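# Slide card sheet under a slightly tilted crate

## Task

Push the flat card sheet along the table until clearly more than half of it lies beneath the plastic crate. The sheet is what moves. The crate must stay near its starting spot and heading throughout, and crate and sheet must never shift together beyond a very small amount. Anything inside the crate must still be inside at the end. Tip the crate just a little so the sheet can pass under it freely. It fails if the crate settles onto the sheet before clearly more than half of the sheet is under it. It also fails if the crate ever leaves the table, or touches any other object while tipped, or if a gripper is still propping the crate up at the end. The result must hold by itself, with no robot support.

## Robot and tools

Robot: two arms, left_arm and right_arm, each with six joints and a parallel gripper. All positions share one scene frame. Its origin is on the tabletop midway between the arms. +x points out over the table, +z points up, and left_arm sits on the +y side. The names left and right do not match the sides of a camera image.

execute_actions takes {"actions": [...]} holding at most one item, plus an optional "pictures" boolean (images come by default).
- An empty list sends nothing and just reports the current state.
- A move is {"rows": [[...]], "steps": n}. There are 1 to 15 rows, and n is at most 15 (15 if omitted). Each control step lasts 1/30 s and uses one row. When rows run out, the last row repeats.
- A wait is {"steps": n} with n up to 300. It returns once that many steps have passed since the previous result, and your reply time counts toward those steps.
If a call is refused, nothing reaches the robot.

Row layout: one list of 14 numbers covers both arms, even if only one moves. Numbers 1-6 are left_arm's joint targets: waist, shoulder, elbow, wrist pitch, wrist yaw, wrist roll. Number 7 is left_arm's gripper opening. Numbers 8-14 are the same seven values for right_arm.

Joint values are absolute target angles in radians, in the same convention as the Joint positions line. They are not offsets. Nominal ranges for each arm are: waist -2.618 to 3.054, shoulder 0.000 to 3.142, elbow 0.000 to 3.142, wrist pitch -1.571 to 1.571, wrist yaw -1.571 to 1.571, wrist roll -2.094 to 2.094.
- The true end stops may differ from these by up to 0.036 rad either way.
- A call is refused if a target is more than 0.036 rad outside a range and also farther out than the joint's current angle.
- A target beyond the true stop is clipped to the stop, and the result may then say "joint sent to its limit". That note can refer to an earlier action that is still running. A missing note does not prove there is more room.

Gripper opening is an absolute value from -1 (closed) to +1 (fully open, about 0.094 m between the pads). Away from the two ends, the fingers are driven to the point where grip_measured equals the number you command. To hold something, command about 0.03 below grip_measured. A smaller margin gives a lighter grip. Each finger pad is limited to roughly 50-62 N, and less on very thin parts.

Motion limits: each joint's sent target stays within a fixed lead of its measured angle. The leads are 0.202 rad for the waist, 0.258 for the shoulder, 0.238 for the elbow, 0.573 for wrist pitch, and 0.522 for wrist yaw and roll. Targets that would put a gripper more than 70 mm from where it is now are scaled back, so large moves need several calls. Between calls the arms keep heading for the last row sent. They stop doing so once everything is almost still, or once a step is HELD.

Reading results:
- Each arm's state line gives end_effector_position (metres) and end_effector_quat_wxyz in the scene frame. The position is the point between the finger pads, about 1 cm behind the fingertips. It can be inaccurate, more so at long reach. The fingers point along the gripper's +z and close along its y.
- Joint positions and Joint velocities list each arm's joints in column order (rad, rad/s), then the pad gap (m, m/s).
- grip_measured is the measured opening on the command scale. It may be about 1 mm off, by a fixed amount for each gripper.
- "joint command not followed" means a clearance check changed or blocked joint targets on some steps. The rest of the row still ran.
- HELD marks steps on which your row, or part of it, was not sent.
- Joint torques follow the joint order without the gripper. They are never zero in free air, and they contain offset, scale error and noise.
- MOTOR HOT appears at 75 °C. At 90 °C that arm halts for 10 s. At 100 °C it goes limp and drops whatever it holds. Both halts are reported as OVER-TEMPERATURE FAULT. Holding a load for a long time heats the motors.

zoom_image: {"camera": "cam_high" or "cam_low", "region": [x0, y0, x1, y1]}. The region is in pixels of that camera's latest image, with the origin at the top left, and can be at most 504x504. Both images are 896x504. Calibration (intrinsics, distortion, world-to-camera transform) was supplied for both cameras and may be slightly off.

finished_scene: {"scene": n} ends the current scene for good and reports whether the task was met. Pass the number of the scene you are in. Replying without any tool call also ends things.

Suggested order: look, tip the crate slightly with one arm, push the sheet under it with the other, lower the crate gently, release it, then finish.

Avoid:
- lifting the crate clear of the table;
- tipping it into other objects;
- spilling its contents;
- dragging the crate along with the sheet;
- letting the crate drop onto the sheet too early;
- knocking anything off the table;
- collisions or hard pressing between the arms;
- slams, drops, and heavy pushing.
Loose objects may sometimes get a brief push from outside. Time spent thinking counts, because the simulation keeps running during replies.

Each tool is called after "Request:" as name([rows], argument=value, ...), one row to a line, values as JSON.

## Session

Request:
execute_actions(actions=[])

Scene clock: 0.00 s of 4050.00 s.
left_arm: end_effector_position=(+0.5287, +0.2336, +0.1051) grip_measured=+1.000 end_effector_quat_wxyz=(+0.518, -0.503, +0.690, -0.058) | right_arm: end_effector_position=(+0.0800, -0.5428, +0.1164) grip_measured=+1.000 end_effector_quat_wxyz=(+0.093, +0.599, +0.792, -0.073)
Joint positions: left_arm=[-0.483  2.066  1.337  0.02  -0.795 -1.292  0.094] | right_arm=[-1.281  1.032  0.843 -1.146 -0.021 -0.105  0.094]
Joint velocities: left_arm=[-0.007 -0.012  0.007  0.022 -0.066  0.066  0.   ] | right_arm=[-0.007 -0.007 -0.002 -0.066 -0.007  0.007  0.   ]
Joint torques (N m, as the arm reports them, + toward a larger angle): no reading

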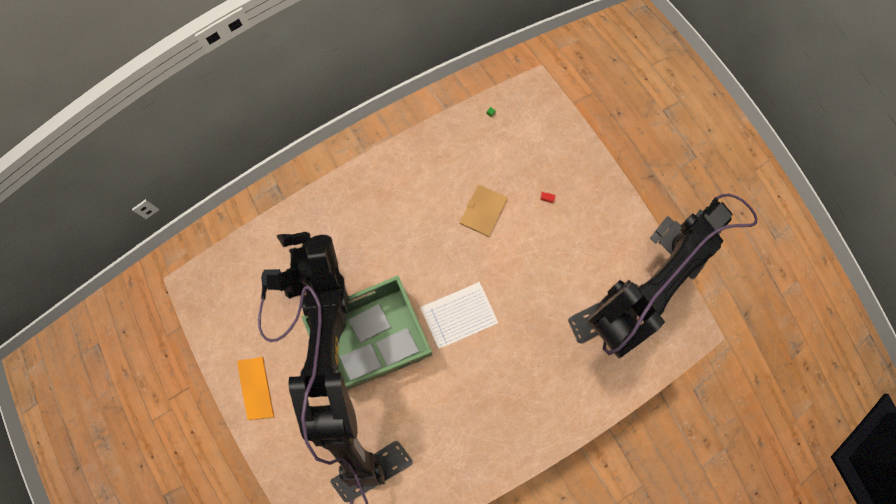

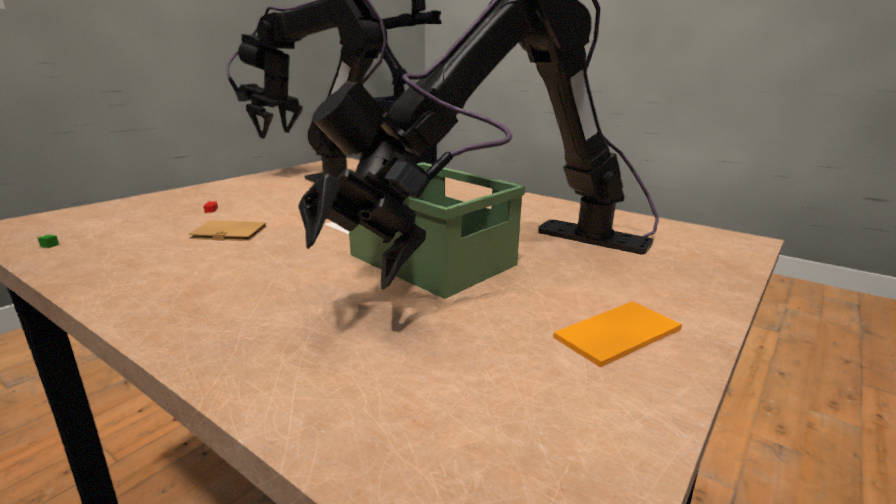

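Request:
execute_actions([
  {"rows":[[-0.483,1.6,1.5,-0.6,-0.4,-0.6,1,0.86,1.03,0.84,-1.15,0,0,-1]]},
], pictures=false)

Request:
execute_actions([
  {"steps":40},
], pictures=false)

Request:
execute_actions([
  {"rows":[[-0.74,1.15,1.1,-1.5,0,0.58,1,0.86,1.03,0.84,-1.15,0,0,-1]]},
], pictures=false)

Request:
execute_actions([
  {"steps":60},
])

Scene clock: 19.77 s of 4050.00 s.
left_arm: end_effector_position=(+0.4593, +0.2072, +0.2928) grip_measured=+1.000 end_effector_quat_wxyz=(+0.489, -0.211, +0.843, -0.073) | right_arm: end_effector_position=(+0.2296, -0.4053, +0.1164) grip_measured=-0.989 end_effector_quat_wxyz=(+0.116, +0.135, +0.984, -0.017)
Joint positions: left_arm=[-0.482  1.58   1.502 -0.519 -0.432 -0.669  0.094] | right_arm=[-0.161  1.032  0.843 -1.146  0.    -0.01   0.001]
Joint velocities: left_arm=[ 0.007 -0.046  0.042 -0.183  0.139  0.388  0.   ] | right_arm=[ 2.186  0.012 -0.002 -0.022 -0.022 -0.007 -0.002]
Joint torques (N m, as the arm reports them, + toward a larger angle): left_arm=[ 0.   -4.26  7.7   1.12 -0.02  0.15] | right_arm=[-0.66 -1.65  6.65  0.41  0.05  0.05]
Steps of this call (steps 1 to 90: nothing new was sent; then 16.27 s passed at rest; steps 91 to 105: all 15 steps of this action). Readings (joint positions):
91: left_arm=[-0.482 2.052 1.352 -0.047 -0.748 -1.236] | right_arm=[-1.243 1.032 0.843 -1.146 -0.002 -0.085]
92: left_arm=[-0.482 2.029 1.365 -0.134 -0.695 -1.170] | right_arm=[-1.169 1.032 0.843 -1.146 0.002 -0.068]
94: left_arm=[-0.482 1.959 1.390 -0.258 -0.617 -1.046] | right_arm=[-1.014 1.032 0.843 -1.146 0.001 -0.046]
98: left_arm=[-0.482 1.783 1.432 -0.395 -0.521 -0.870] | right_arm=[-0.704 1.032 0.843 -1.146 0.001 -0.023]
105: the state above

Scene clock: 21.10 s of 4050.00 s.
left_arm: end_effector_position=(+0.4515, +0.2047, +0.2691) grip_measured=+1.000 end_effector_quat_wxyz=(+0.451, -0.173, +0.874, -0.048) | right_arm: end_effector_position=(+0.1852, -0.2200, +0.1164) grip_measured=-0.989 end_effector_quat_wxyz=(+0.108, -0.359, +0.926, +0.047)
Joint positions: left_arm=[-0.482  1.598  1.502 -0.597 -0.399 -0.613  0.094] | right_arm=[ 0.855  1.032  0.843 -1.146 -0.01  -0.005  0.001]
Joint velocities: left_arm=[-0.012  0.007 -0.017 -0.051 -0.022 -0.066  0.   ] | right_arm=[ 0.002 -0.012 -0.012  0.037  0.051  0.022  0.   ]
Joint torques (N m, as the arm reports them, + toward a larger angle): left_arm=[ 0.08 -5.97  7.84  1.58 -0.15  0.15] | right_arm=[ 0.55 -1.63  6.63  0.4   0.1   0.02]
Steps of this call (steps 1 to 30: the robot went on to your last target; steps 31 to 40: nothing new was sent). Readings (joint positions):
1: left_arm=[-0.482 1.579 1.502 -0.525 -0.428 -0.658] | right_arm=[-0.083 1.032 0.843 -1.146 0.000 -0.009]
2: left_arm=[-0.482 1.582 1.502 -0.538 -0.422 -0.649] | right_arm=[-0.006 1.032 0.843 -1.146 0.000 -0.009]
4: left_arm=[-0.482 1.591 1.502 -0.562 -0.413 -0.636] | right_arm=[0.150 1.032 0.843 -1.146 0.000 -0.007]
8: left_arm=[-0.482 1.598 1.502 -0.587 -0.404 -0.622] | right_arm=[0.460 1.032 0.843 -1.146 -0.000 -0.006]
40: the state above
All arms were judged still, so your last target was given up. Only a new action makes them travel on or press farther. Fingers that are still opening or closing keep moving.

Scene clock: 21.60 s of 4050.00 s.
left_arm: end_effector_position=(+0.1830, +0.2019, +0.1593) grip_measured=+1.000 end_effector_quat_wxyz=(+0.093, +0.410, +0.907, +0.013) | right_arm: end_effector_position=(+0.1852, -0.2200, +0.1164) grip_measured=-0.989 end_effector_quat_wxyz=(+0.108, -0.359, +0.926, +0.047)
Joint positions: left_arm=[-0.728  1.196  1.112 -1.312 -0.067  0.197  0.094] | right_arm=[ 0.855  1.032  0.843 -1.146 -0.01  -0.005  0.001]
Joint velocities: left_arm=[-0.149 -0.613 -0.198 -1.604  0.535  2.571  0.   ] | right_arm=[-0.007 -0.002 -0.002  0.066 -0.037 -0.022  0.   ]
Joint torques (N m, as the arm reports them, + toward a larger angle): left_arm=[-0.19 -2.85  6.94  1.17 -0.08  0.03] | right_arm=[ 0.54 -1.62  6.61  0.41  0.1   0.02]
Steps of this call (steps 1 to 15: all 15 steps of this action). Readings (joint positions):
1: left_arm=[-0.488 1.586 1.487 -0.609 -0.379 -0.581] | right_arm=[0.855 1.032 0.843 -1.146 -0.010 -0.005]
2: left_arm=[-0.503 1.564 1.458 -0.642 -0.354 -0.542] | right_arm=[0.855 1.032 0.843 -1.146 -0.010 -0.005]
4: left_arm=[-0.553 1.510 1.391 -0.725 -0.302 -0.466] | right_arm=[0.855 1.032 0.843 -1.146 -0.010 -0.005]
8: left_arm=[-0.655 1.397 1.251 -0.905 -0.206 -0.300] | right_arm=[0.855 1.032 0.843 -1.146 -0.010 -0.005]
15: the state above

Scene clock: 23.60 s of 4050.00 s.
left_arm: end_effector_position=(+0.1391, +0.2220, +0.1584) grip_measured=+1.000 end_effector_quat_wxyz=(+0.009, +0.577, +0.816, +0.005) | right_arm: end_effector_position=(+0.1852, -0.2200, +0.1164) grip_measured=-0.989 end_effector_quat_wxyz=(+0.108, -0.359, +0.926, +0.047)
Joint positions: left_arm=[-0.732  1.166  1.107 -1.494 -0.01   0.57   0.094] | right_arm=[ 0.855  1.032  0.843 -1.146 -0.01  -0.005  0.001]
Joint velocities: left_arm=[-0.017 -0.007 -0.007 -0.007 -0.051  0.066  0.   ] | right_arm=[-0.002 -0.007  0.002  0.007 -0.007 -0.007 -0.001]
Joint torques (N m, as the arm reports them, + toward a larger angle): left_arm=[-0.48 -2.87  5.95  0.32  0.08  0.13] | right_arm=[ 0.53 -1.63  6.63  0.41  0.11  0.02]
Steps of this call (steps 1 to 45: the robot went on to your last target; steps 46 to 60: nothing new was sent). Readings (joint positions):
1: left_arm=[-0.731 1.179 1.108 -1.360 -0.054 0.273] | right_arm=[0.855 1.032 0.843 -1.146 -0.010 -0.005]
2: left_arm=[-0.732 1.170 1.107 -1.396 -0.044 0.333] | right_arm=[0.855 1.032 0.843 -1.146 -0.010 -0.005]
4: left_arm=[-0.732 1.166 1.107 -1.441 -0.030 0.420] | right_arm=[0.855 1.032 0.843 -1.146 -0.010 -0.005]
8: left_arm=[-0.732 1.166 1.107 -1.476 -0.017 0.509] | right_arm=[0.855 1.032 0.843 -1.146 -0.010 -0.005]
60: the state above
All arms were judged still, so your last target was given up. Only a new action makes them travel on or press farther. Fingers that are still opening or closing keep moving.

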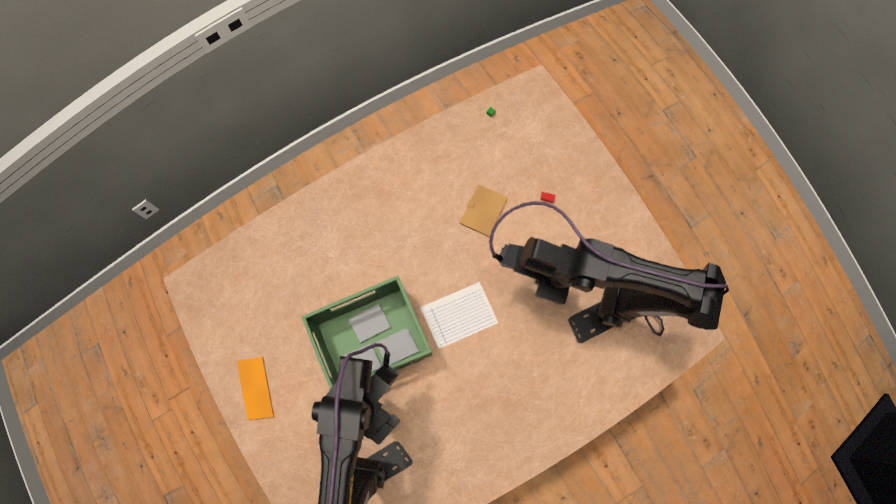

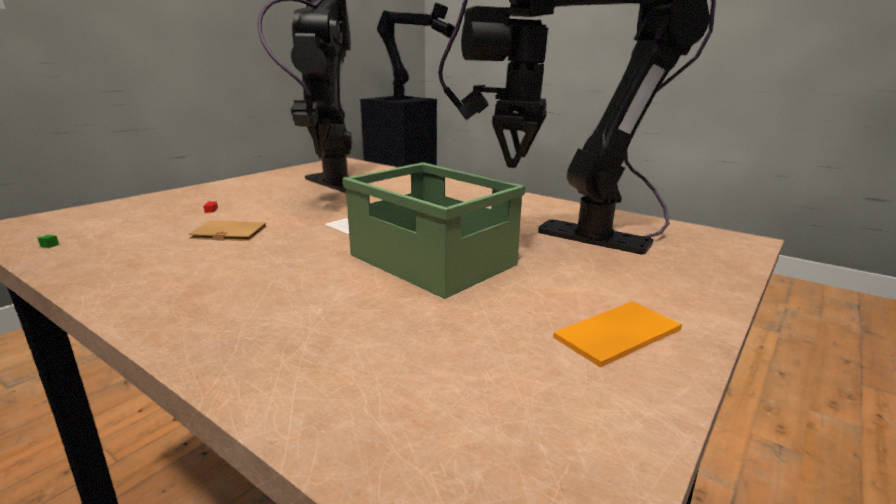

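Request:
execute_actions([
  {"rows":[[-0.92,1.7,1.5,-1.37,0,-0.69,1,1.23,1.6,1.0,-0.9,0,0,-1]]},
], pictures=false)

Request:
execute_actions([
  {"steps":50},
])

Scene clock: 38.10 s of 4050.00 s.
left_arm: end_effector_position=(+0.2060, +0.0969, +0.1390) grip_measured=+1.000 end_effector_quat_wxyz=(-0.010, +0.145, +0.989, +0.003) | right_arm: end_effector_position=(+0.1613, -0.1081, +0.0364) grip_measured=-0.989 end_effector_quat_wxyz=(+0.007, -0.529, +0.849, +0.007)
Joint positions: left_arm=[-0.912  1.707  1.495 -1.378  0.008 -0.551  0.094] | right_arm=[ 1.234  1.625  0.988 -0.915 -0.004 -0.002  0.001]
Joint velocities: left_arm=[ 0.017  0.002 -0.017 -0.022 -0.007 -0.799  0.   ] | right_arm=[-0.002 -0.159  0.002  0.007 -0.037 -0.007 -0.   ]
Joint torques (N m, as the arm reports them, + toward a larger angle): left_arm=[-0.42 -6.56  7.22  0.41 -0.11 -0.1 ] | right_arm=[-0.26 -6.54  7.05  0.18  0.05 -0.01]
Steps of this call (steps 1 to 90: nothing new was sent; then 11.00 s passed at rest; steps 91 to 105: all 15 steps of this action). Readings (joint positions):
91: left_arm=[-0.757 1.193 1.136 -1.511 -0.019 0.504] | right_arm=[0.882 1.058 0.859 -1.148 0.002 -0.002]
92: left_arm=[-0.802 1.245 1.191 -1.518 -0.019 0.431] | right_arm=[0.934 1.110 0.891 -1.134 0.005 -0.002]
94: left_arm=[-0.866 1.375 1.319 -1.489 -0.014 0.281] | right_arm=[1.048 1.248 0.952 -1.065 0.008 -0.002]
98: left_arm=[-0.911 1.642 1.483 -1.391 -0.007 -0.096] | right_arm=[1.218 1.554 1.004 -0.930 -0.001 -0.002]
105: the state above

Scene clock: 39.77 s of 4050.00 s.
left_arm: end_effector_position=(+0.2056, +0.0965, +0.1390) grip_measured=+1.000 end_effector_quat_wxyz=(-0.011, +0.082, +0.997, +0.002) | right_arm: end_effector_position=(+0.1616, -0.1075, +0.0383) grip_measured=-0.989 end_effector_quat_wxyz=(+0.010, -0.529, +0.849, +0.009)
Joint positions: left_arm=[-0.912  1.707  1.495 -1.378  0.012 -0.677  0.094] | right_arm=[ 1.234  1.617  0.988 -0.915 -0.004 -0.002  0.001]
Joint velocities: left_arm=[-0.002  0.012  0.017 -0.081 -0.007 -0.037  0.   ] | right_arm=[-0.012  0.002 -0.012 -0.139  0.022  0.007  0.   ]
Joint torques (N m, as the arm reports them, + toward a larger angle): left_arm=[-0.47 -6.56  7.13  0.39 -0.11 -0.14] | right_arm=[-0.24 -6.64  7.06  0.2   0.05 -0.01]
Steps of this call (steps 1 to 30: the robot went on to your last target; steps 31 to 50: nothing new was sent). Readings (joint positions):
1: left_arm=[-0.912 1.707 1.495 -1.378 0.009 -0.576] | right_arm=[1.234 1.621 0.988 -0.915 -0.004 -0.002]
2: left_arm=[-0.912 1.707 1.495 -1.378 0.009 -0.597] | right_arm=[1.234 1.618 0.988 -0.915 -0.004 -0.002]
4: left_arm=[-0.912 1.707 1.495 -1.378 0.010 -0.626] | right_arm=[1.234 1.617 0.988 -0.915 -0.004 -0.002]
8: left_arm=[-0.912 1.707 1.495 -1.378 0.011 -0.656] | right_arm=[1.234 1.617 0.988 -0.915 -0.004 -0.002]
50: the state above
All arms were judged still, so your last target was given up. Only a new action makes them travel on or press farther. Fingers that are still opening or closing keep moving.

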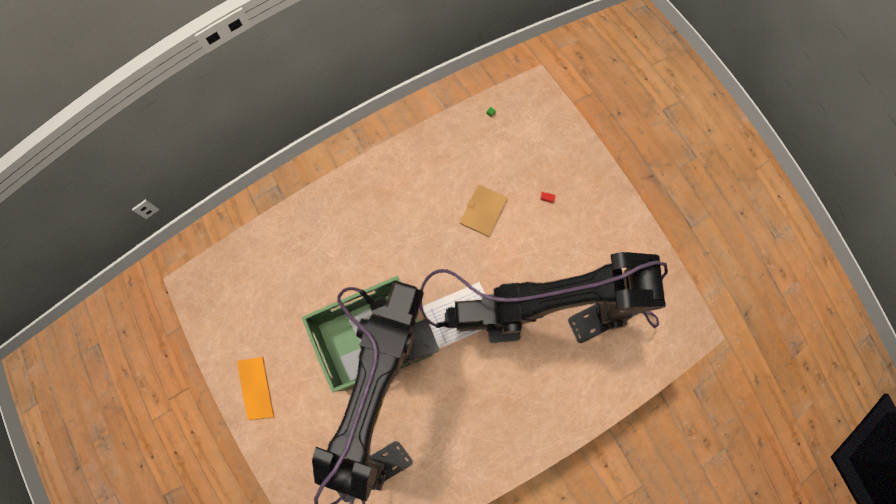

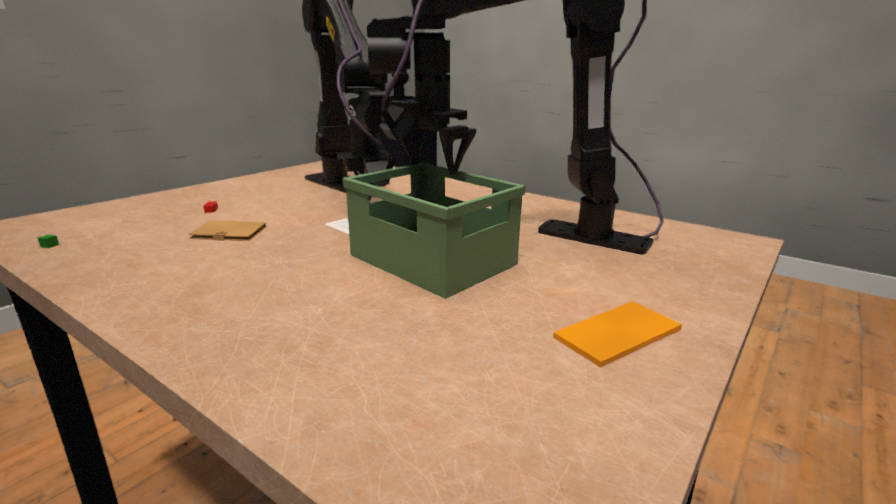

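Request:
execute_actions([
  {"rows":[[-0.86,1.94,1.74,-1.37,0,-0.63,1,1.23,1.5,1.0,-0.6,0,1.8,-1]]},
], pictures=false)

Request:
execute_actions([
  {"steps":40},
])

Scene clock: 43.77 s of 4050.00 s.
left_arm: end_effector_position=(+0.2600, +0.0640, +0.1131) grip_measured=+1.000 end_effector_quat_wxyz=(-0.016, +0.075, +0.997, +0.009) | right_arm: end_effector_position=(+0.1959, -0.0379, +0.0876) grip_measured=-0.989 end_effector_quat_wxyz=(+0.056, +0.175, +0.961, +0.208)
Joint positions: left_arm=[-0.862  1.962  1.717 -1.361  0.008 -0.642  0.094] | right_arm=[ 1.233  1.505  0.987 -0.62  -0.005  1.474  0.001]
Joint velocities: left_arm=[-0.002 -0.007 -0.012 -0.007  0.022  0.037  0.   ] | right_arm=[-0.002  0.002 -0.002  0.007  0.007  2.176 -0.   ]
Joint torques (N m, as the arm reports them, + toward a larger angle): left_arm=[ 0.25 -9.53  8.83  0.21 -0.09  0.13] | right_arm=[-0.19 -5.63  8.08  0.89  0.06 -0.02]
Steps of this call (steps 1 to 90: nothing new was sent; then 0.50 s passed at rest; steps 91 to 105: all 15 steps of this action). Readings (joint positions):
91: left_arm=[-0.908 1.742 1.543 -1.416 0.013 -0.671] | right_arm=[1.234 1.605 0.983 -0.883 -0.005 0.084]
92: left_arm=[-0.898 1.797 1.618 -1.433 0.013 -0.665] | right_arm=[1.234 1.586 0.978 -0.840 -0.005 0.185]
94: left_arm=[-0.878 1.890 1.706 -1.382 0.012 -0.656] | right_arm=[1.233 1.541 0.979 -0.755 -0.005 0.385]
98: left_arm=[-0.862 1.960 1.717 -1.357 0.008 -0.647] | right_arm=[1.233 1.505 0.987 -0.657 -0.005 0.788]
105: the state above

Scene clock: 45.10 s of 4050.00 s.
left_arm: end_effector_position=(+0.2597, +0.0643, +0.1131) grip_measured=+1.000 end_effector_quat_wxyz=(-0.017, +0.075, +0.997, +0.009) | right_arm: end_effector_position=(+0.1971, -0.0353, +0.0889) grip_measured=-0.989 end_effector_quat_wxyz=(+0.023, +0.327, +0.919, +0.220)
Joint positions: left_arm=[-0.862  1.962  1.717 -1.363  0.008 -0.64   0.094] | right_arm=[ 1.233  1.505  0.987 -0.607 -0.005  1.797  0.001]
Joint velocities: left_arm=[ 0.022  0.012  0.002 -0.051 -0.066  0.022  0.   ] | right_arm=[-0.012 -0.012 -0.007 -0.037 -0.066 -0.007  0.001]
Joint torques (N m, as the arm reports them, + toward a larger angle): left_arm=[ 0.22 -9.51  8.88  0.21 -0.07  0.13] | right_arm=[-0.21 -5.7   8.08  0.86  0.06  0.01]
Steps of this call (steps 1 to 40: the robot went on to your last target). Readings (joint positions):
1: left_arm=[-0.862 1.962 1.717 -1.362 0.008 -0.641] | right_arm=[1.233 1.505 0.987 -0.618 -0.005 1.539]
2: left_arm=[-0.862 1.962 1.717 -1.362 0.008 -0.641] | right_arm=[1.233 1.505 0.987 -0.617 -0.005 1.591]
4: left_arm=[-0.862 1.962 1.717 -1.362 0.008 -0.641] | right_arm=[1.233 1.505 0.987 -0.614 -0.005 1.666]
8: left_arm=[-0.862 1.962 1.717 -1.362 0.008 -0.640] | right_arm=[1.233 1.505 0.987 -0.611 -0.005 1.744]
40: the state above

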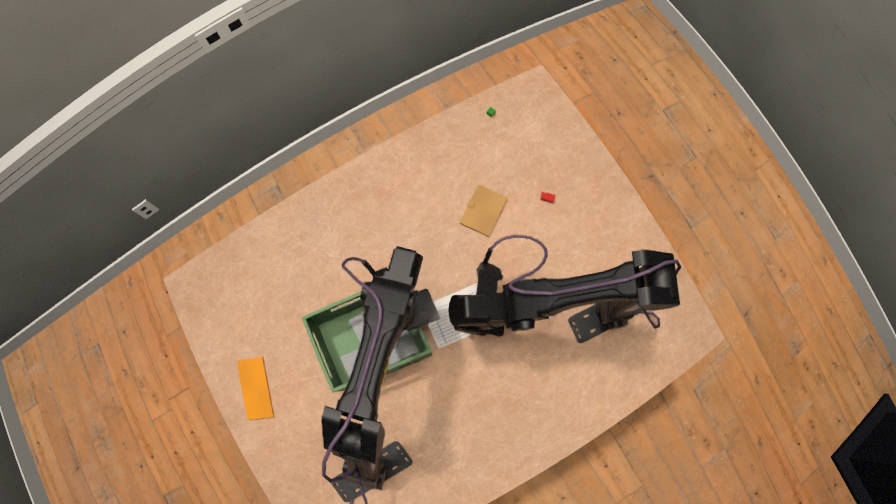

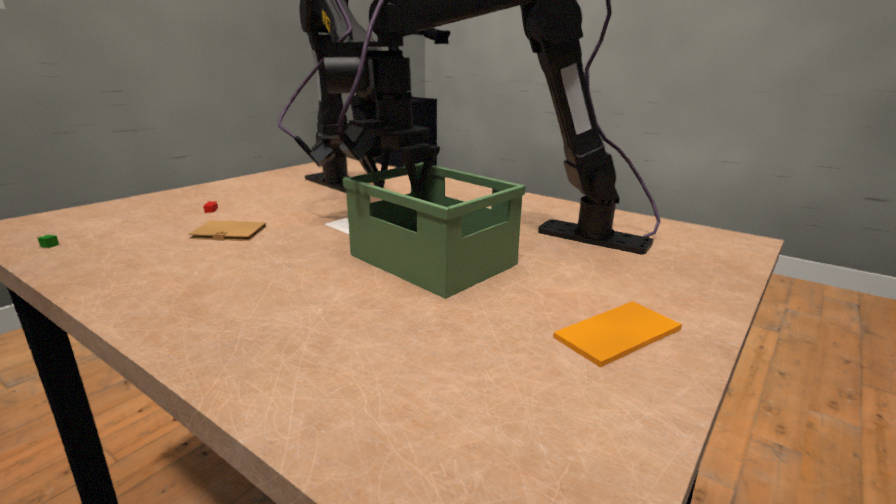

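Request:
execute_actions([
  {"rows":[[-0.86,1.94,1.69,-1.30,0,-0.63,1,1.23,1.5,0.76,-0.36,0,-1.8,-1]]},
], pictures=false)

Request:
execute_actions([
  {"rows":[[-0.86,1.94,1.69,-1.30,0,-0.63,-1,1.23,1.5,0.76,-0.36,0,-1.8,-1]]},
], pictures=false)

Request:
execute_actions([
  {"steps":30},
])

Scene clock: 51.07 s of 4050.00 s.
left_arm: end_effector_position=(+0.2649, +0.0590, +0.1079) grip_measured=+1.000 end_effector_quat_wxyz=(-0.005, +0.075, +0.997, -0.001) | right_arm: end_effector_position=(+0.1845, -0.0610, +0.0288) grip_measured=-0.989 end_effector_quat_wxyz=(+0.155, -0.379, +0.902, +0.138)
Joint positions: left_arm=[-0.862  1.962  1.697 -1.312  0.008 -0.64   0.094] | right_arm=[ 1.233  1.512  0.748 -0.387 -0.005  0.317  0.001]
Joint velocities: left_arm=[-0.002 -0.007 -0.017 -0.051  0.007 -0.007  0.   ] | right_arm=[ 0.012  0.002 -0.007  0.037  0.022 -2.821 -0.   ]
Joint torques (N m, as the arm reports them, + toward a larger angle): left_arm=[ 0.23 -9.56  6.16  0.44 -0.09  0.14] | right_arm=[-0.22 -5.74  7.49  0.9   0.05 -0.05]
Steps of this call (steps 1 to 15: the robot went on to your last target; steps 16 to 90: nothing new was sent; then 2.47 s passed at rest; steps 91 to 105: all 15 steps of this action). Readings (joint positions):
91: left_arm=[-0.862 1.962 1.713 -1.356 0.008 -0.640] | right_arm=[1.233 1.498 0.950 -0.550 -0.005 1.712]
92: left_arm=[-0.862 1.962 1.709 -1.347 0.008 -0.640] | right_arm=[1.233 1.489 0.896 -0.486 -0.005 1.611]
94: left_arm=[-0.862 1.962 1.700 -1.332 0.008 -0.640] | right_arm=[1.233 1.494 0.807 -0.442 -0.005 1.412]
98: left_arm=[-0.862 1.962 1.697 -1.320 0.008 -0.640] | right_arm=[1.233 1.512 0.748 -0.438 -0.005 1.016]
105: the state above

Scene clock: 51.57 s of 4050.00 s.
left_arm: end_effector_position=(+0.2635, +0.0485, +0.1080) grip_measured=-0.843 end_effector_quat_wxyz=(-0.004, +0.075, +0.997, -0.019) | right_arm: end_effector_position=(+0.1858, -0.0590, +0.0298) grip_measured=-0.989 end_effector_quat_wxyz=(-0.213, +0.893, -0.397, +0.007)
Joint positions: left_arm=[-0.872  1.962  1.697 -1.286  0.033 -0.652  0.007] | right_arm=[ 1.233  1.512  0.748 -0.377 -0.004 -1.192  0.001]
Joint velocities: left_arm=[-0.032  0.017 -0.007  0.037  0.066 -0.007  0.   ] | right_arm=[-0.017 -0.022  0.002 -0.007  0.022 -2.821 -0.   ]
Joint torques (N m, as the arm reports them, + toward a larger angle): left_arm=[ 0.94 -9.58  6.16  0.25 -0.3   0.26] | right_arm=[-0.2  -5.76  7.53  0.92  0.03  0.03]
Steps of this call (steps 1 to 15: all 15 steps of this action). Readings (joint positions):
1: left_arm=[-0.862 1.962 1.697 -1.312 0.008 -0.640] | right_arm=[1.233 1.512 0.748 -0.385 -0.005 0.217]
2: left_arm=[-0.862 1.962 1.697 -1.312 0.008 -0.640] | right_arm=[1.233 1.512 0.748 -0.384 -0.005 0.117]
4: left_arm=[-0.862 1.962 1.697 -1.310 0.012 -0.641] | right_arm=[1.233 1.512 0.748 -0.382 -0.005 -0.084]
8: left_arm=[-0.872 1.962 1.697 -1.285 0.036 -0.653] | right_arm=[1.233 1.512 0.748 -0.380 -0.005 -0.486]
15: the state above

Scene clock: 52.57 s of 4050.00 s.
left_arm: end_effector_position=(+0.2635, +0.0485, +0.1080) grip_measured=-0.843 end_effector_quat_wxyz=(-0.004, +0.075, +0.997, -0.019) | right_arm: end_effector_position=(+0.1872, -0.0576, +0.0307) grip_measured=-0.989 end_effector_quat_wxyz=(-0.204, +0.970, -0.114, +0.073)
Joint positions: left_arm=[-0.872  1.962  1.697 -1.286  0.033 -0.652  0.007] | right_arm=[ 1.233  1.512  0.748 -0.369 -0.    -1.797  0.001]
Joint velocities: left_arm=[-0.007  0.002 -0.002 -0.066 -0.051 -0.007  0.   ] | right_arm=[ 0.012  0.007 -0.002 -0.007 -0.051 -0.037 -0.   ]
Joint torques (N m, as the arm reports them, + toward a larger angle): left_arm=[ 0.94 -9.56  6.18  0.24 -0.3   0.25] | right_arm=[-0.21 -5.76  7.55  0.87  0.   -0.04]
Steps of this call (steps 1 to 30: the robot went on to your last target). Readings (joint positions):
1: left_arm=[-0.872 1.962 1.697 -1.286 0.033 -0.652] | right_arm=[1.233 1.512 0.748 -0.376 -0.003 -1.294]
2: left_arm=[-0.872 1.962 1.697 -1.286 0.033 -0.652] | right_arm=[1.233 1.512 0.748 -0.376 -0.003 -1.392]
4: left_arm=[-0.872 1.962 1.697 -1.286 0.033 -0.652] | right_arm=[1.233 1.512 0.748 -0.376 -0.002 -1.539]
8: left_arm=[-0.872 1.962 1.697 -1.286 0.033 -0.652] | right_arm=[1.233 1.512 0.748 -0.374 -0.001 -1.693]
30: the state above

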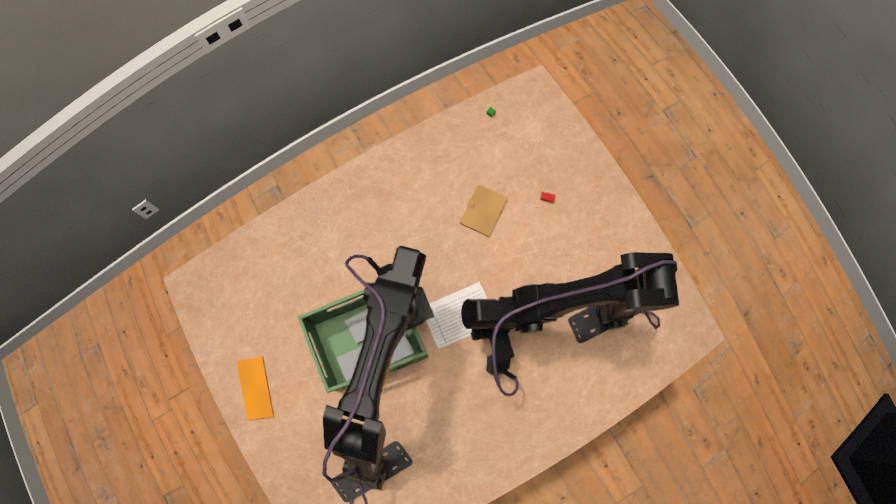

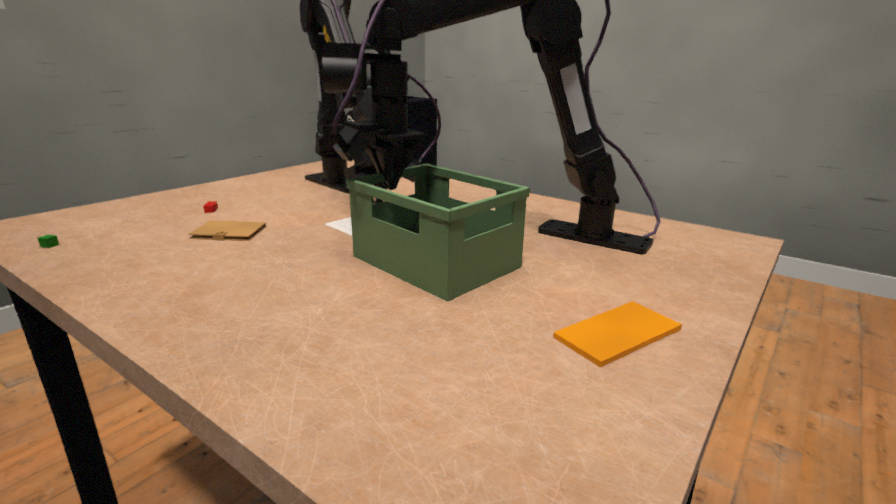

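Request:
execute_actions([
  {"rows":[[-0.86,1.85,1.69,-1.30,0,-0.63,-1,1.23,1.48,0.65,-0.27,0,-1.8,-1]]},
], pictures=false)

Request:
execute_actions([
  {"steps":20},
])

Scene clock: 57.47 s of 4050.00 s.
left_arm: end_effector_position=(+0.2599, +0.0545, +0.1210) grip_measured=-0.844 end_effector_quat_wxyz=(+0.008, +0.084, +0.996, -0.023) | right_arm: end_effector_position=(+0.1828, -0.0669, +0.0174) grip_measured=-0.989 end_effector_quat_wxyz=(-0.212, +0.968, -0.112, +0.076)
Joint positions: left_arm=[-0.872  1.911  1.677 -1.294  0.025 -0.634  0.007] | right_arm=[ 1.233  1.494  0.659 -0.281  0.001 -1.798  0.001]
Joint velocities: left_arm=[-0.002 -0.002  0.007  0.007 -0.022  0.051 -0.   ] | right_arm=[-0.002 -0.002 -0.002  0.037 -0.095  0.066 -0.   ]
Joint torques (N m, as the arm reports them, + toward a larger angle): left_arm=[  0.94 -11.9    8.09   0.36  -0.24   0.07] | right_arm=[-0.21 -5.52  5.57  0.89  0.   -0.03]
Steps of this call (steps 1 to 15: the robot went on to your last target; steps 16 to 90: nothing new was sent; then 1.40 s passed at rest; steps 91 to 105: all 15 steps of this action). Readings (joint positions):
91: left_arm=[-0.872 1.954 1.693 -1.283 0.033 -0.652] | right_arm=[1.233 1.508 0.733 -0.345 -0.000 -1.798]
92: left_arm=[-0.872 1.945 1.686 -1.280 0.032 -0.651] | right_arm=[1.233 1.501 0.712 -0.321 0.000 -1.798]
94: left_arm=[-0.872 1.926 1.680 -1.286 0.028 -0.644] | right_arm=[1.233 1.495 0.677 -0.307 0.000 -1.798]
98: left_arm=[-0.872 1.911 1.678 -1.296 0.024 -0.635] | right_arm=[1.233 1.494 0.659 -0.292 0.001 -1.798]
105: the state above

Scene clock: 58.13 s of 4050.00 s.
left_arm: end_effector_position=(+0.2599, +0.0545, +0.1210) grip_measured=-0.844 end_effector_quat_wxyz=(+0.008, +0.084, +0.996, -0.023) | right_arm: end_effector_position=(+0.1829, -0.0665, +0.0176) grip_measured=-0.989 end_effector_quat_wxyz=(-0.213, +0.967, -0.112, +0.077)
Joint positions: left_arm=[-0.872  1.911  1.677 -1.294  0.025 -0.634  0.007] | right_arm=[ 1.233  1.494  0.659 -0.279  0.001 -1.798  0.001]
Joint velocities: left_arm=[-0.007 -0.002  0.012 -0.051 -0.022 -0.007 -0.   ] | right_arm=[ 0.002 -0.002 -0.002 -0.022 -0.051  0.037  0.   ]
Joint torques (N m, as the arm reports them, + toward a larger angle): left_arm=[  0.93 -11.92   8.07   0.35  -0.23   0.06] | right_arm=[-0.21 -5.52  5.55  0.9   0.   -0.03]
Steps of this call (steps 1 to 15: the robot went on to your last target; steps 16 to 20: nothing new was sent). Readings (joint positions):
1: left_arm=[-0.872 1.911 1.677 -1.294 0.025 -0.634] | right_arm=[1.233 1.494 0.659 -0.281 0.001 -1.798]
2: left_arm=[-0.872 1.911 1.677 -1.294 0.025 -0.634] | right_arm=[1.233 1.494 0.659 -0.280 0.001 -1.798]
4: left_arm=[-0.872 1.911 1.677 -1.294 0.025 -0.634] | right_arm=[1.233 1.494 0.659 -0.280 0.001 -1.798]
8: left_arm=[-0.872 1.911 1.677 -1.294 0.025 -0.634] | right_arm=[1.233 1.494 0.659 -0.279 0.001 -1.798]
20: the state above
All arms were judged still, so your last target was given up. Only a new action makes them travel on or press farther. Fingers that are still opening or closing keep moving.

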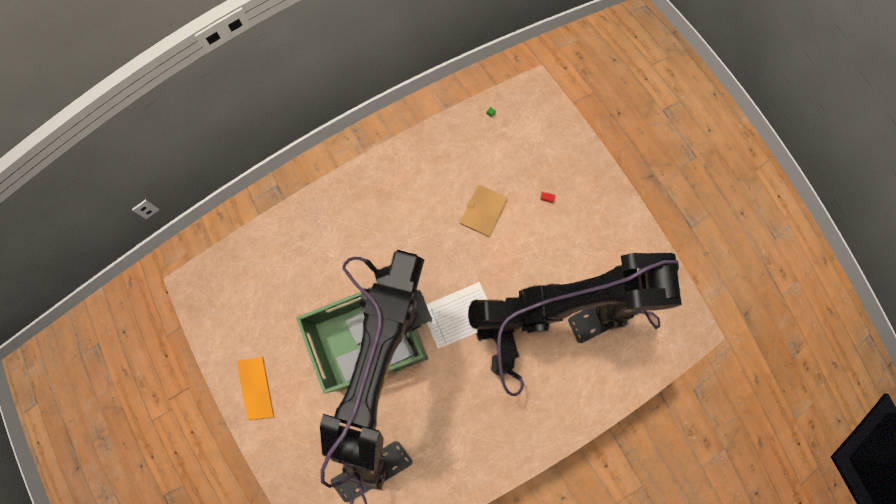

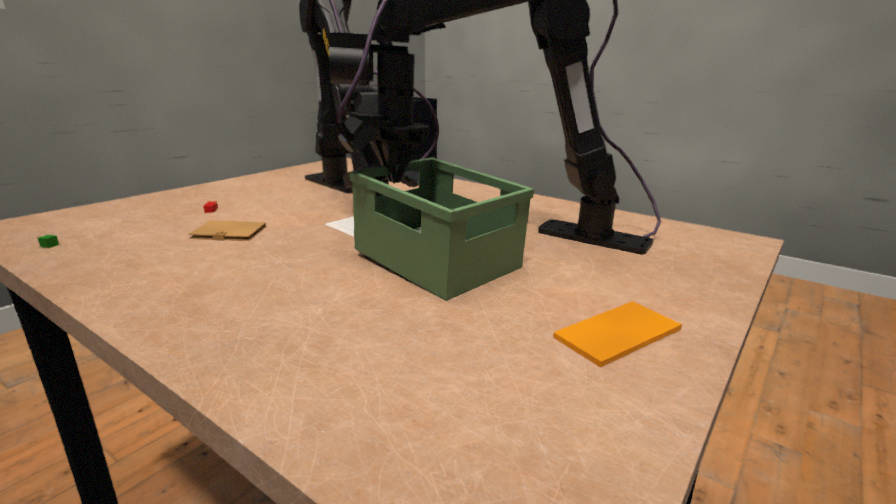

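Lift more; press right down.

Request:
execute_actions([
  {"rows":[[-0.86,1.80,1.69,-1.30,0,-0.63,-1,1.23,1.48,0.59,-0.23,0,-1.8,-1]]},
])

Scene clock: 60.20 s of 4050.00 s.
left_arm: end_effector_position=(+0.2585, +0.0605, +0.1329) grip_measured=-0.844 end_effector_quat_wxyz=(+0.018, +0.085, +0.996, -0.029) | right_arm: end_effector_position=(+0.1828, -0.0669, +0.0144) grip_measured=-0.990 end_effector_quat_wxyz=(-0.228, +0.964, -0.112, +0.082)
Joint positions: left_arm=[-0.866  1.869  1.668 -1.305  0.02  -0.624  0.007] | right_arm=[ 1.233  1.483  0.617 -0.216  0.001 -1.799  0.   ]
Joint velocities: left_arm=[-0.012 -0.012  0.012 -0.081 -0.022  0.037  0.   ] | right_arm=[-0.017 -0.007 -0.012  0.007 -0.007 -0.022 -0.001]
Joint torques (N m, as the arm reports them, + toward a larger angle): left_arm=[  0.44 -12.14   8.94   0.51  -0.2   -0.04] | right_arm=[-0.18 -4.68  4.05  0.75  0.   -0.03]
Steps of this call (steps 1 to 47: nothing new was sent; steps 48 to 62: all 15 steps of this action). Readings (joint positions):
48: left_arm=[-0.872 1.907 1.675 -1.293 0.025 -0.634] | right_arm=[1.233 1.493 0.650 -0.265 0.001 -1.798]
49: left_arm=[-0.872 1.900 1.671 -1.292 0.025 -0.634] | right_arm=[1.233 1.491 0.637 -0.251 0.001 -1.798]
51: left_arm=[-0.871 1.884 1.668 -1.298 0.021 -0.629] | right_arm=[1.233 1.484 0.623 -0.232 0.001 -1.799]
55: left_arm=[-0.866 1.870 1.668 -1.306 0.020 -0.625] | right_arm=[1.233 1.483 0.618 -0.220 0.001 -1.799]
62: the state above

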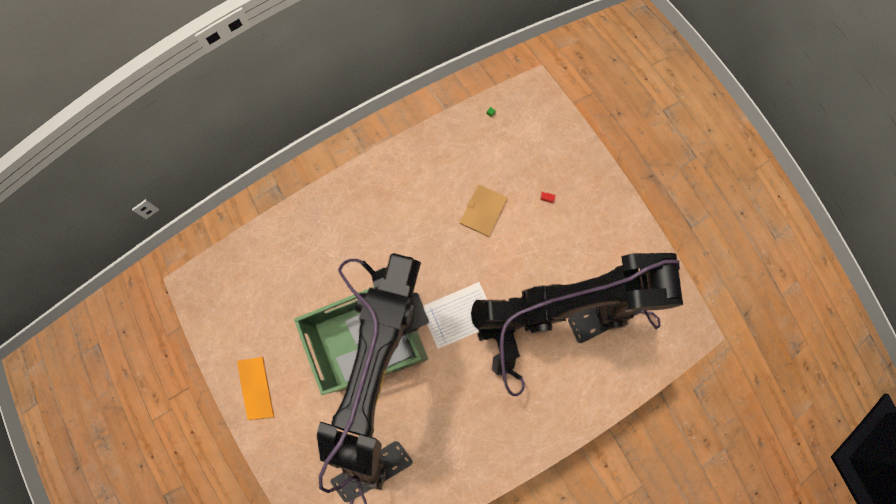

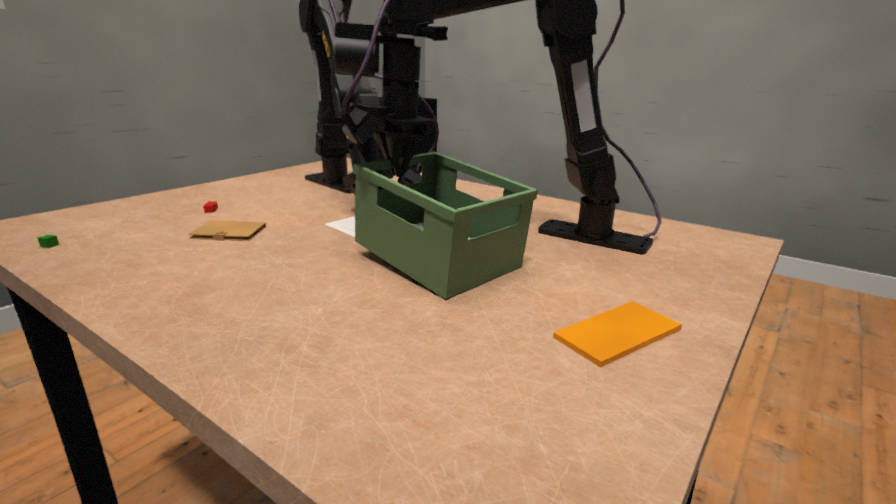

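Request:
execute_actions([
  {"rows":[[-0.86,1.80,1.69,-1.30,0,-0.63,-1,1.235,1.51,0.62,-0.23,0,-1.8,-1],[-0.86,1.80,1.69,-1.30,0,-0.63,-1,1.24,1.54,0.65,-0.23,0,-1.8,-1],[-0.86,1.80,1.69,-1.30,0,-0.63,-1,1.245,1.57,0.68,-0.23,0,-1.8,-1],[-0.86,1.80,1.69,-1.30,0,-0.63,-1,1.25,1.60,0.71,-0.23,0,-1.8,-1],[-0.86,1.80,1.69,-1.30,0,-0.63,-1,1.256,1.63,0.74,-0.23,0,-1.8,-1],[-0.86,1.80,1.69,-1.30,0,-0.63,-1,1.262,1.66,0.77,-0.23,0,-1.8,-1],[-0.86,1.80,1.69,-1.30,0,-0.63,-1,1.27,1.68,0.79,-0.23,0,-1.8,-1]]},
])

Scene clock: 66.27 s of 4050.00 s.
left_arm: end_effector_position=(+0.2585, +0.0605, +0.1329) grip_measured=-0.844 end_effector_quat_wxyz=(+0.018, +0.085, +0.996, -0.029) | right_arm: end_effector_position=(+0.1953, -0.0187, +0.0153) grip_measured=-0.990 end_effector_quat_wxyz=(-0.236, +0.963, -0.098, +0.083)
Joint positions: left_arm=[-0.866  1.869  1.668 -1.305  0.02  -0.624  0.007] | right_arm=[ 1.263  1.657  0.785 -0.193  0.004 -1.8    0.   ]
Joint velocities: left_arm=[-0.017  0.007  0.012  0.007 -0.007  0.007 -0.001] | right_arm=[-0.002  0.002 -0.012 -0.095  0.007  0.037 -0.   ]
Joint torques (N m, as the arm reports them, + toward a larger angle): left_arm=[  0.47 -12.22   8.94   0.51  -0.2   -0.04] | right_arm=[ 0.68 -4.49  6.62  0.56 -0.04 -0.03]
Steps of this call (steps 1 to 15: the robot went on to your last target; steps 16 to 90: nothing new was sent; then 2.57 s passed at rest; steps 91 to 105: all 15 steps of this action). Readings (joint positions):
91: left_arm=[-0.866 1.869 1.668 -1.305 0.020 -0.624] | right_arm=[1.233 1.483 0.617 -0.216 0.001 -1.799]
92: left_arm=[-0.866 1.869 1.668 -1.305 0.020 -0.624] | right_arm=[1.233 1.487 0.620 -0.216 0.001 -1.799]
94: left_arm=[-0.866 1.869 1.668 -1.305 0.020 -0.624] | right_arm=[1.236 1.521 0.654 -0.218 0.001 -1.800]
98: left_arm=[-0.866 1.869 1.668 -1.305 0.020 -0.624] | right_arm=[1.255 1.634 0.765 -0.206 0.003 -1.800]
105: the state above

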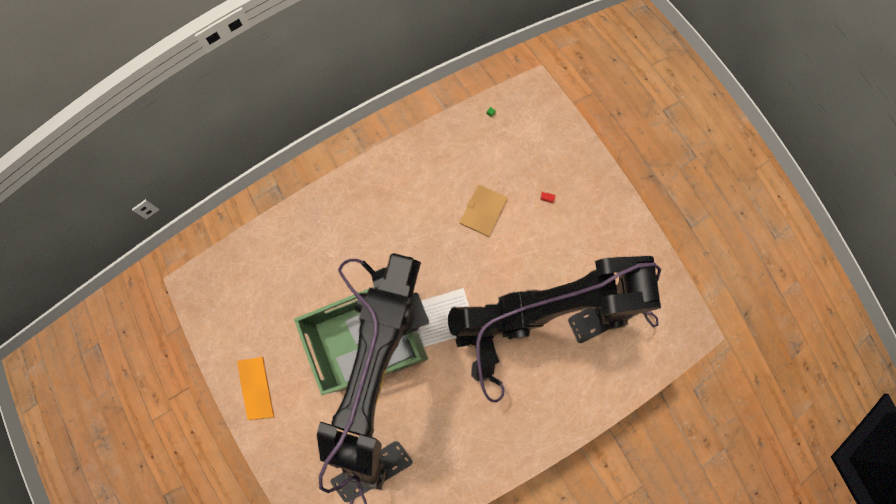

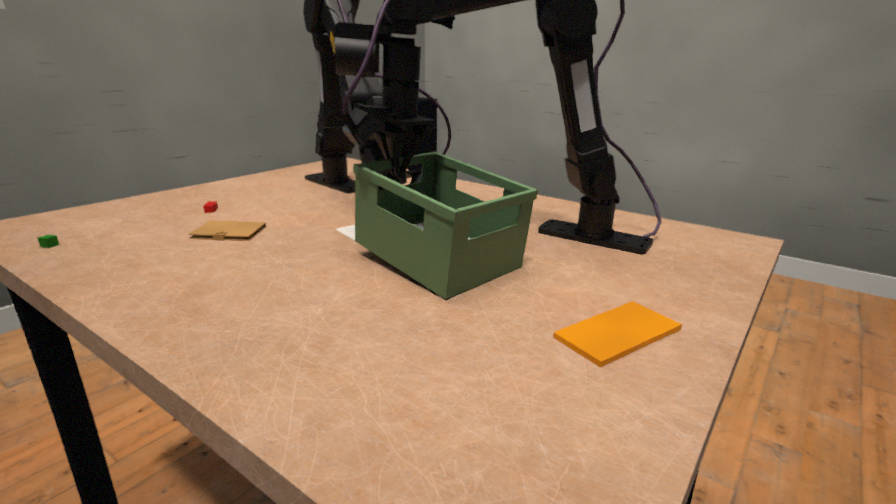

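Request:
execute_actions([
  {"rows":[[-0.86,1.80,1.69,-1.30,0,-0.63,-1,1.275,1.71,0.825,-0.235,0,-1.8,-1],[-0.86,1.80,1.69,-1.30,0,-0.63,-1,1.28,1.74,0.86,-0.24,0,-1.8,-1],[-0.86,1.80,1.69,-1.30,0,-0.63,-1,1.285,1.77,0.895,-0.245,0,-1.8,-1],[-0.86,1.80,1.69,-1.30,0,-0.63,-1,1.29,1.80,0.93,-0.25,0,-1.8,-1],[-0.86,1.80,1.69,-1.30,0,-0.63,-1,1.295,1.83,0.965,-0.255,0,-1.8,-1],[-0.86,1.80,1.69,-1.30,0,-0.63,-1,1.30,1.86,1.0,-0.26,0,-1.8,-1]]},
])

Scene clock: 71.27 s of 4050.00 s.
left_arm: end_effector_position=(+0.2592, +0.0614, +0.1332) grip_measured=-0.844 end_effector_quat_wxyz=(+0.017, +0.084, +0.996, -0.030) | right_arm: end_effector_position=(+0.2065, +0.0358, +0.0165) grip_measured=-0.990 end_effector_quat_wxyz=(-0.247, +0.962, -0.083, +0.083)
Joint positions: left_arm=[-0.861  1.868  1.668 -1.306  0.023 -0.623  0.007] | right_arm=[ 1.293  1.831  0.991 -0.204  0.006 -1.8    0.   ]
Joint velocities: left_arm=[-0.017 -0.002 -0.027 -0.037 -0.037 -0.051  0.   ] | right_arm=[ 0.002  0.002 -0.012  0.007  0.022 -0.022  0.   ]
Joint torques (N m, as the arm reports them, + toward a larger angle): left_arm=[  0.2  -12.06   8.95   0.51  -0.2   -0.06] | right_arm=[ 0.71 -5.62  7.12  0.4  -0.04 -0.02]
Steps of this call (steps 1 to 15: the robot went on to your last target; steps 16 to 90: nothing new was sent; then 1.50 s passed at rest; steps 91 to 105: all 15 steps of this action). Readings (joint positions):
91: left_arm=[-0.866 1.869 1.668 -1.305 0.020 -0.624] | right_arm=[1.263 1.661 0.791 -0.196 0.004 -1.800]
92: left_arm=[-0.866 1.869 1.668 -1.305 0.020 -0.624] | right_arm=[1.265 1.672 0.805 -0.202 0.004 -1.800]
94: left_arm=[-0.866 1.869 1.668 -1.305 0.020 -0.624] | right_arm=[1.272 1.719 0.861 -0.212 0.005 -1.800]
98: left_arm=[-0.866 1.869 1.668 -1.305 0.020 -0.624] | right_arm=[1.291 1.825 0.984 -0.207 0.005 -1.800]
105: the state above

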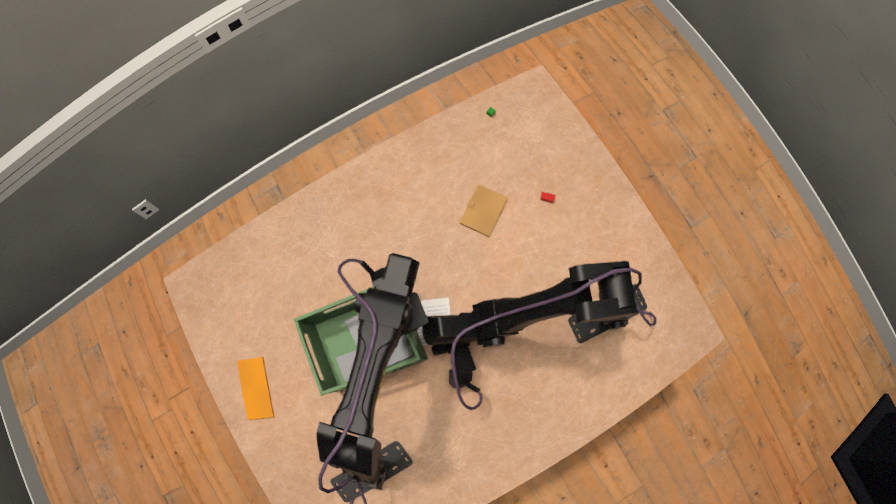

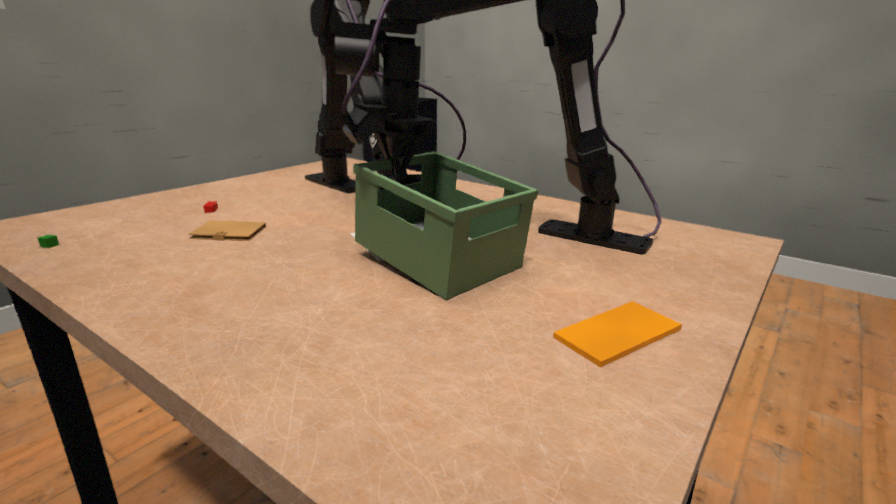

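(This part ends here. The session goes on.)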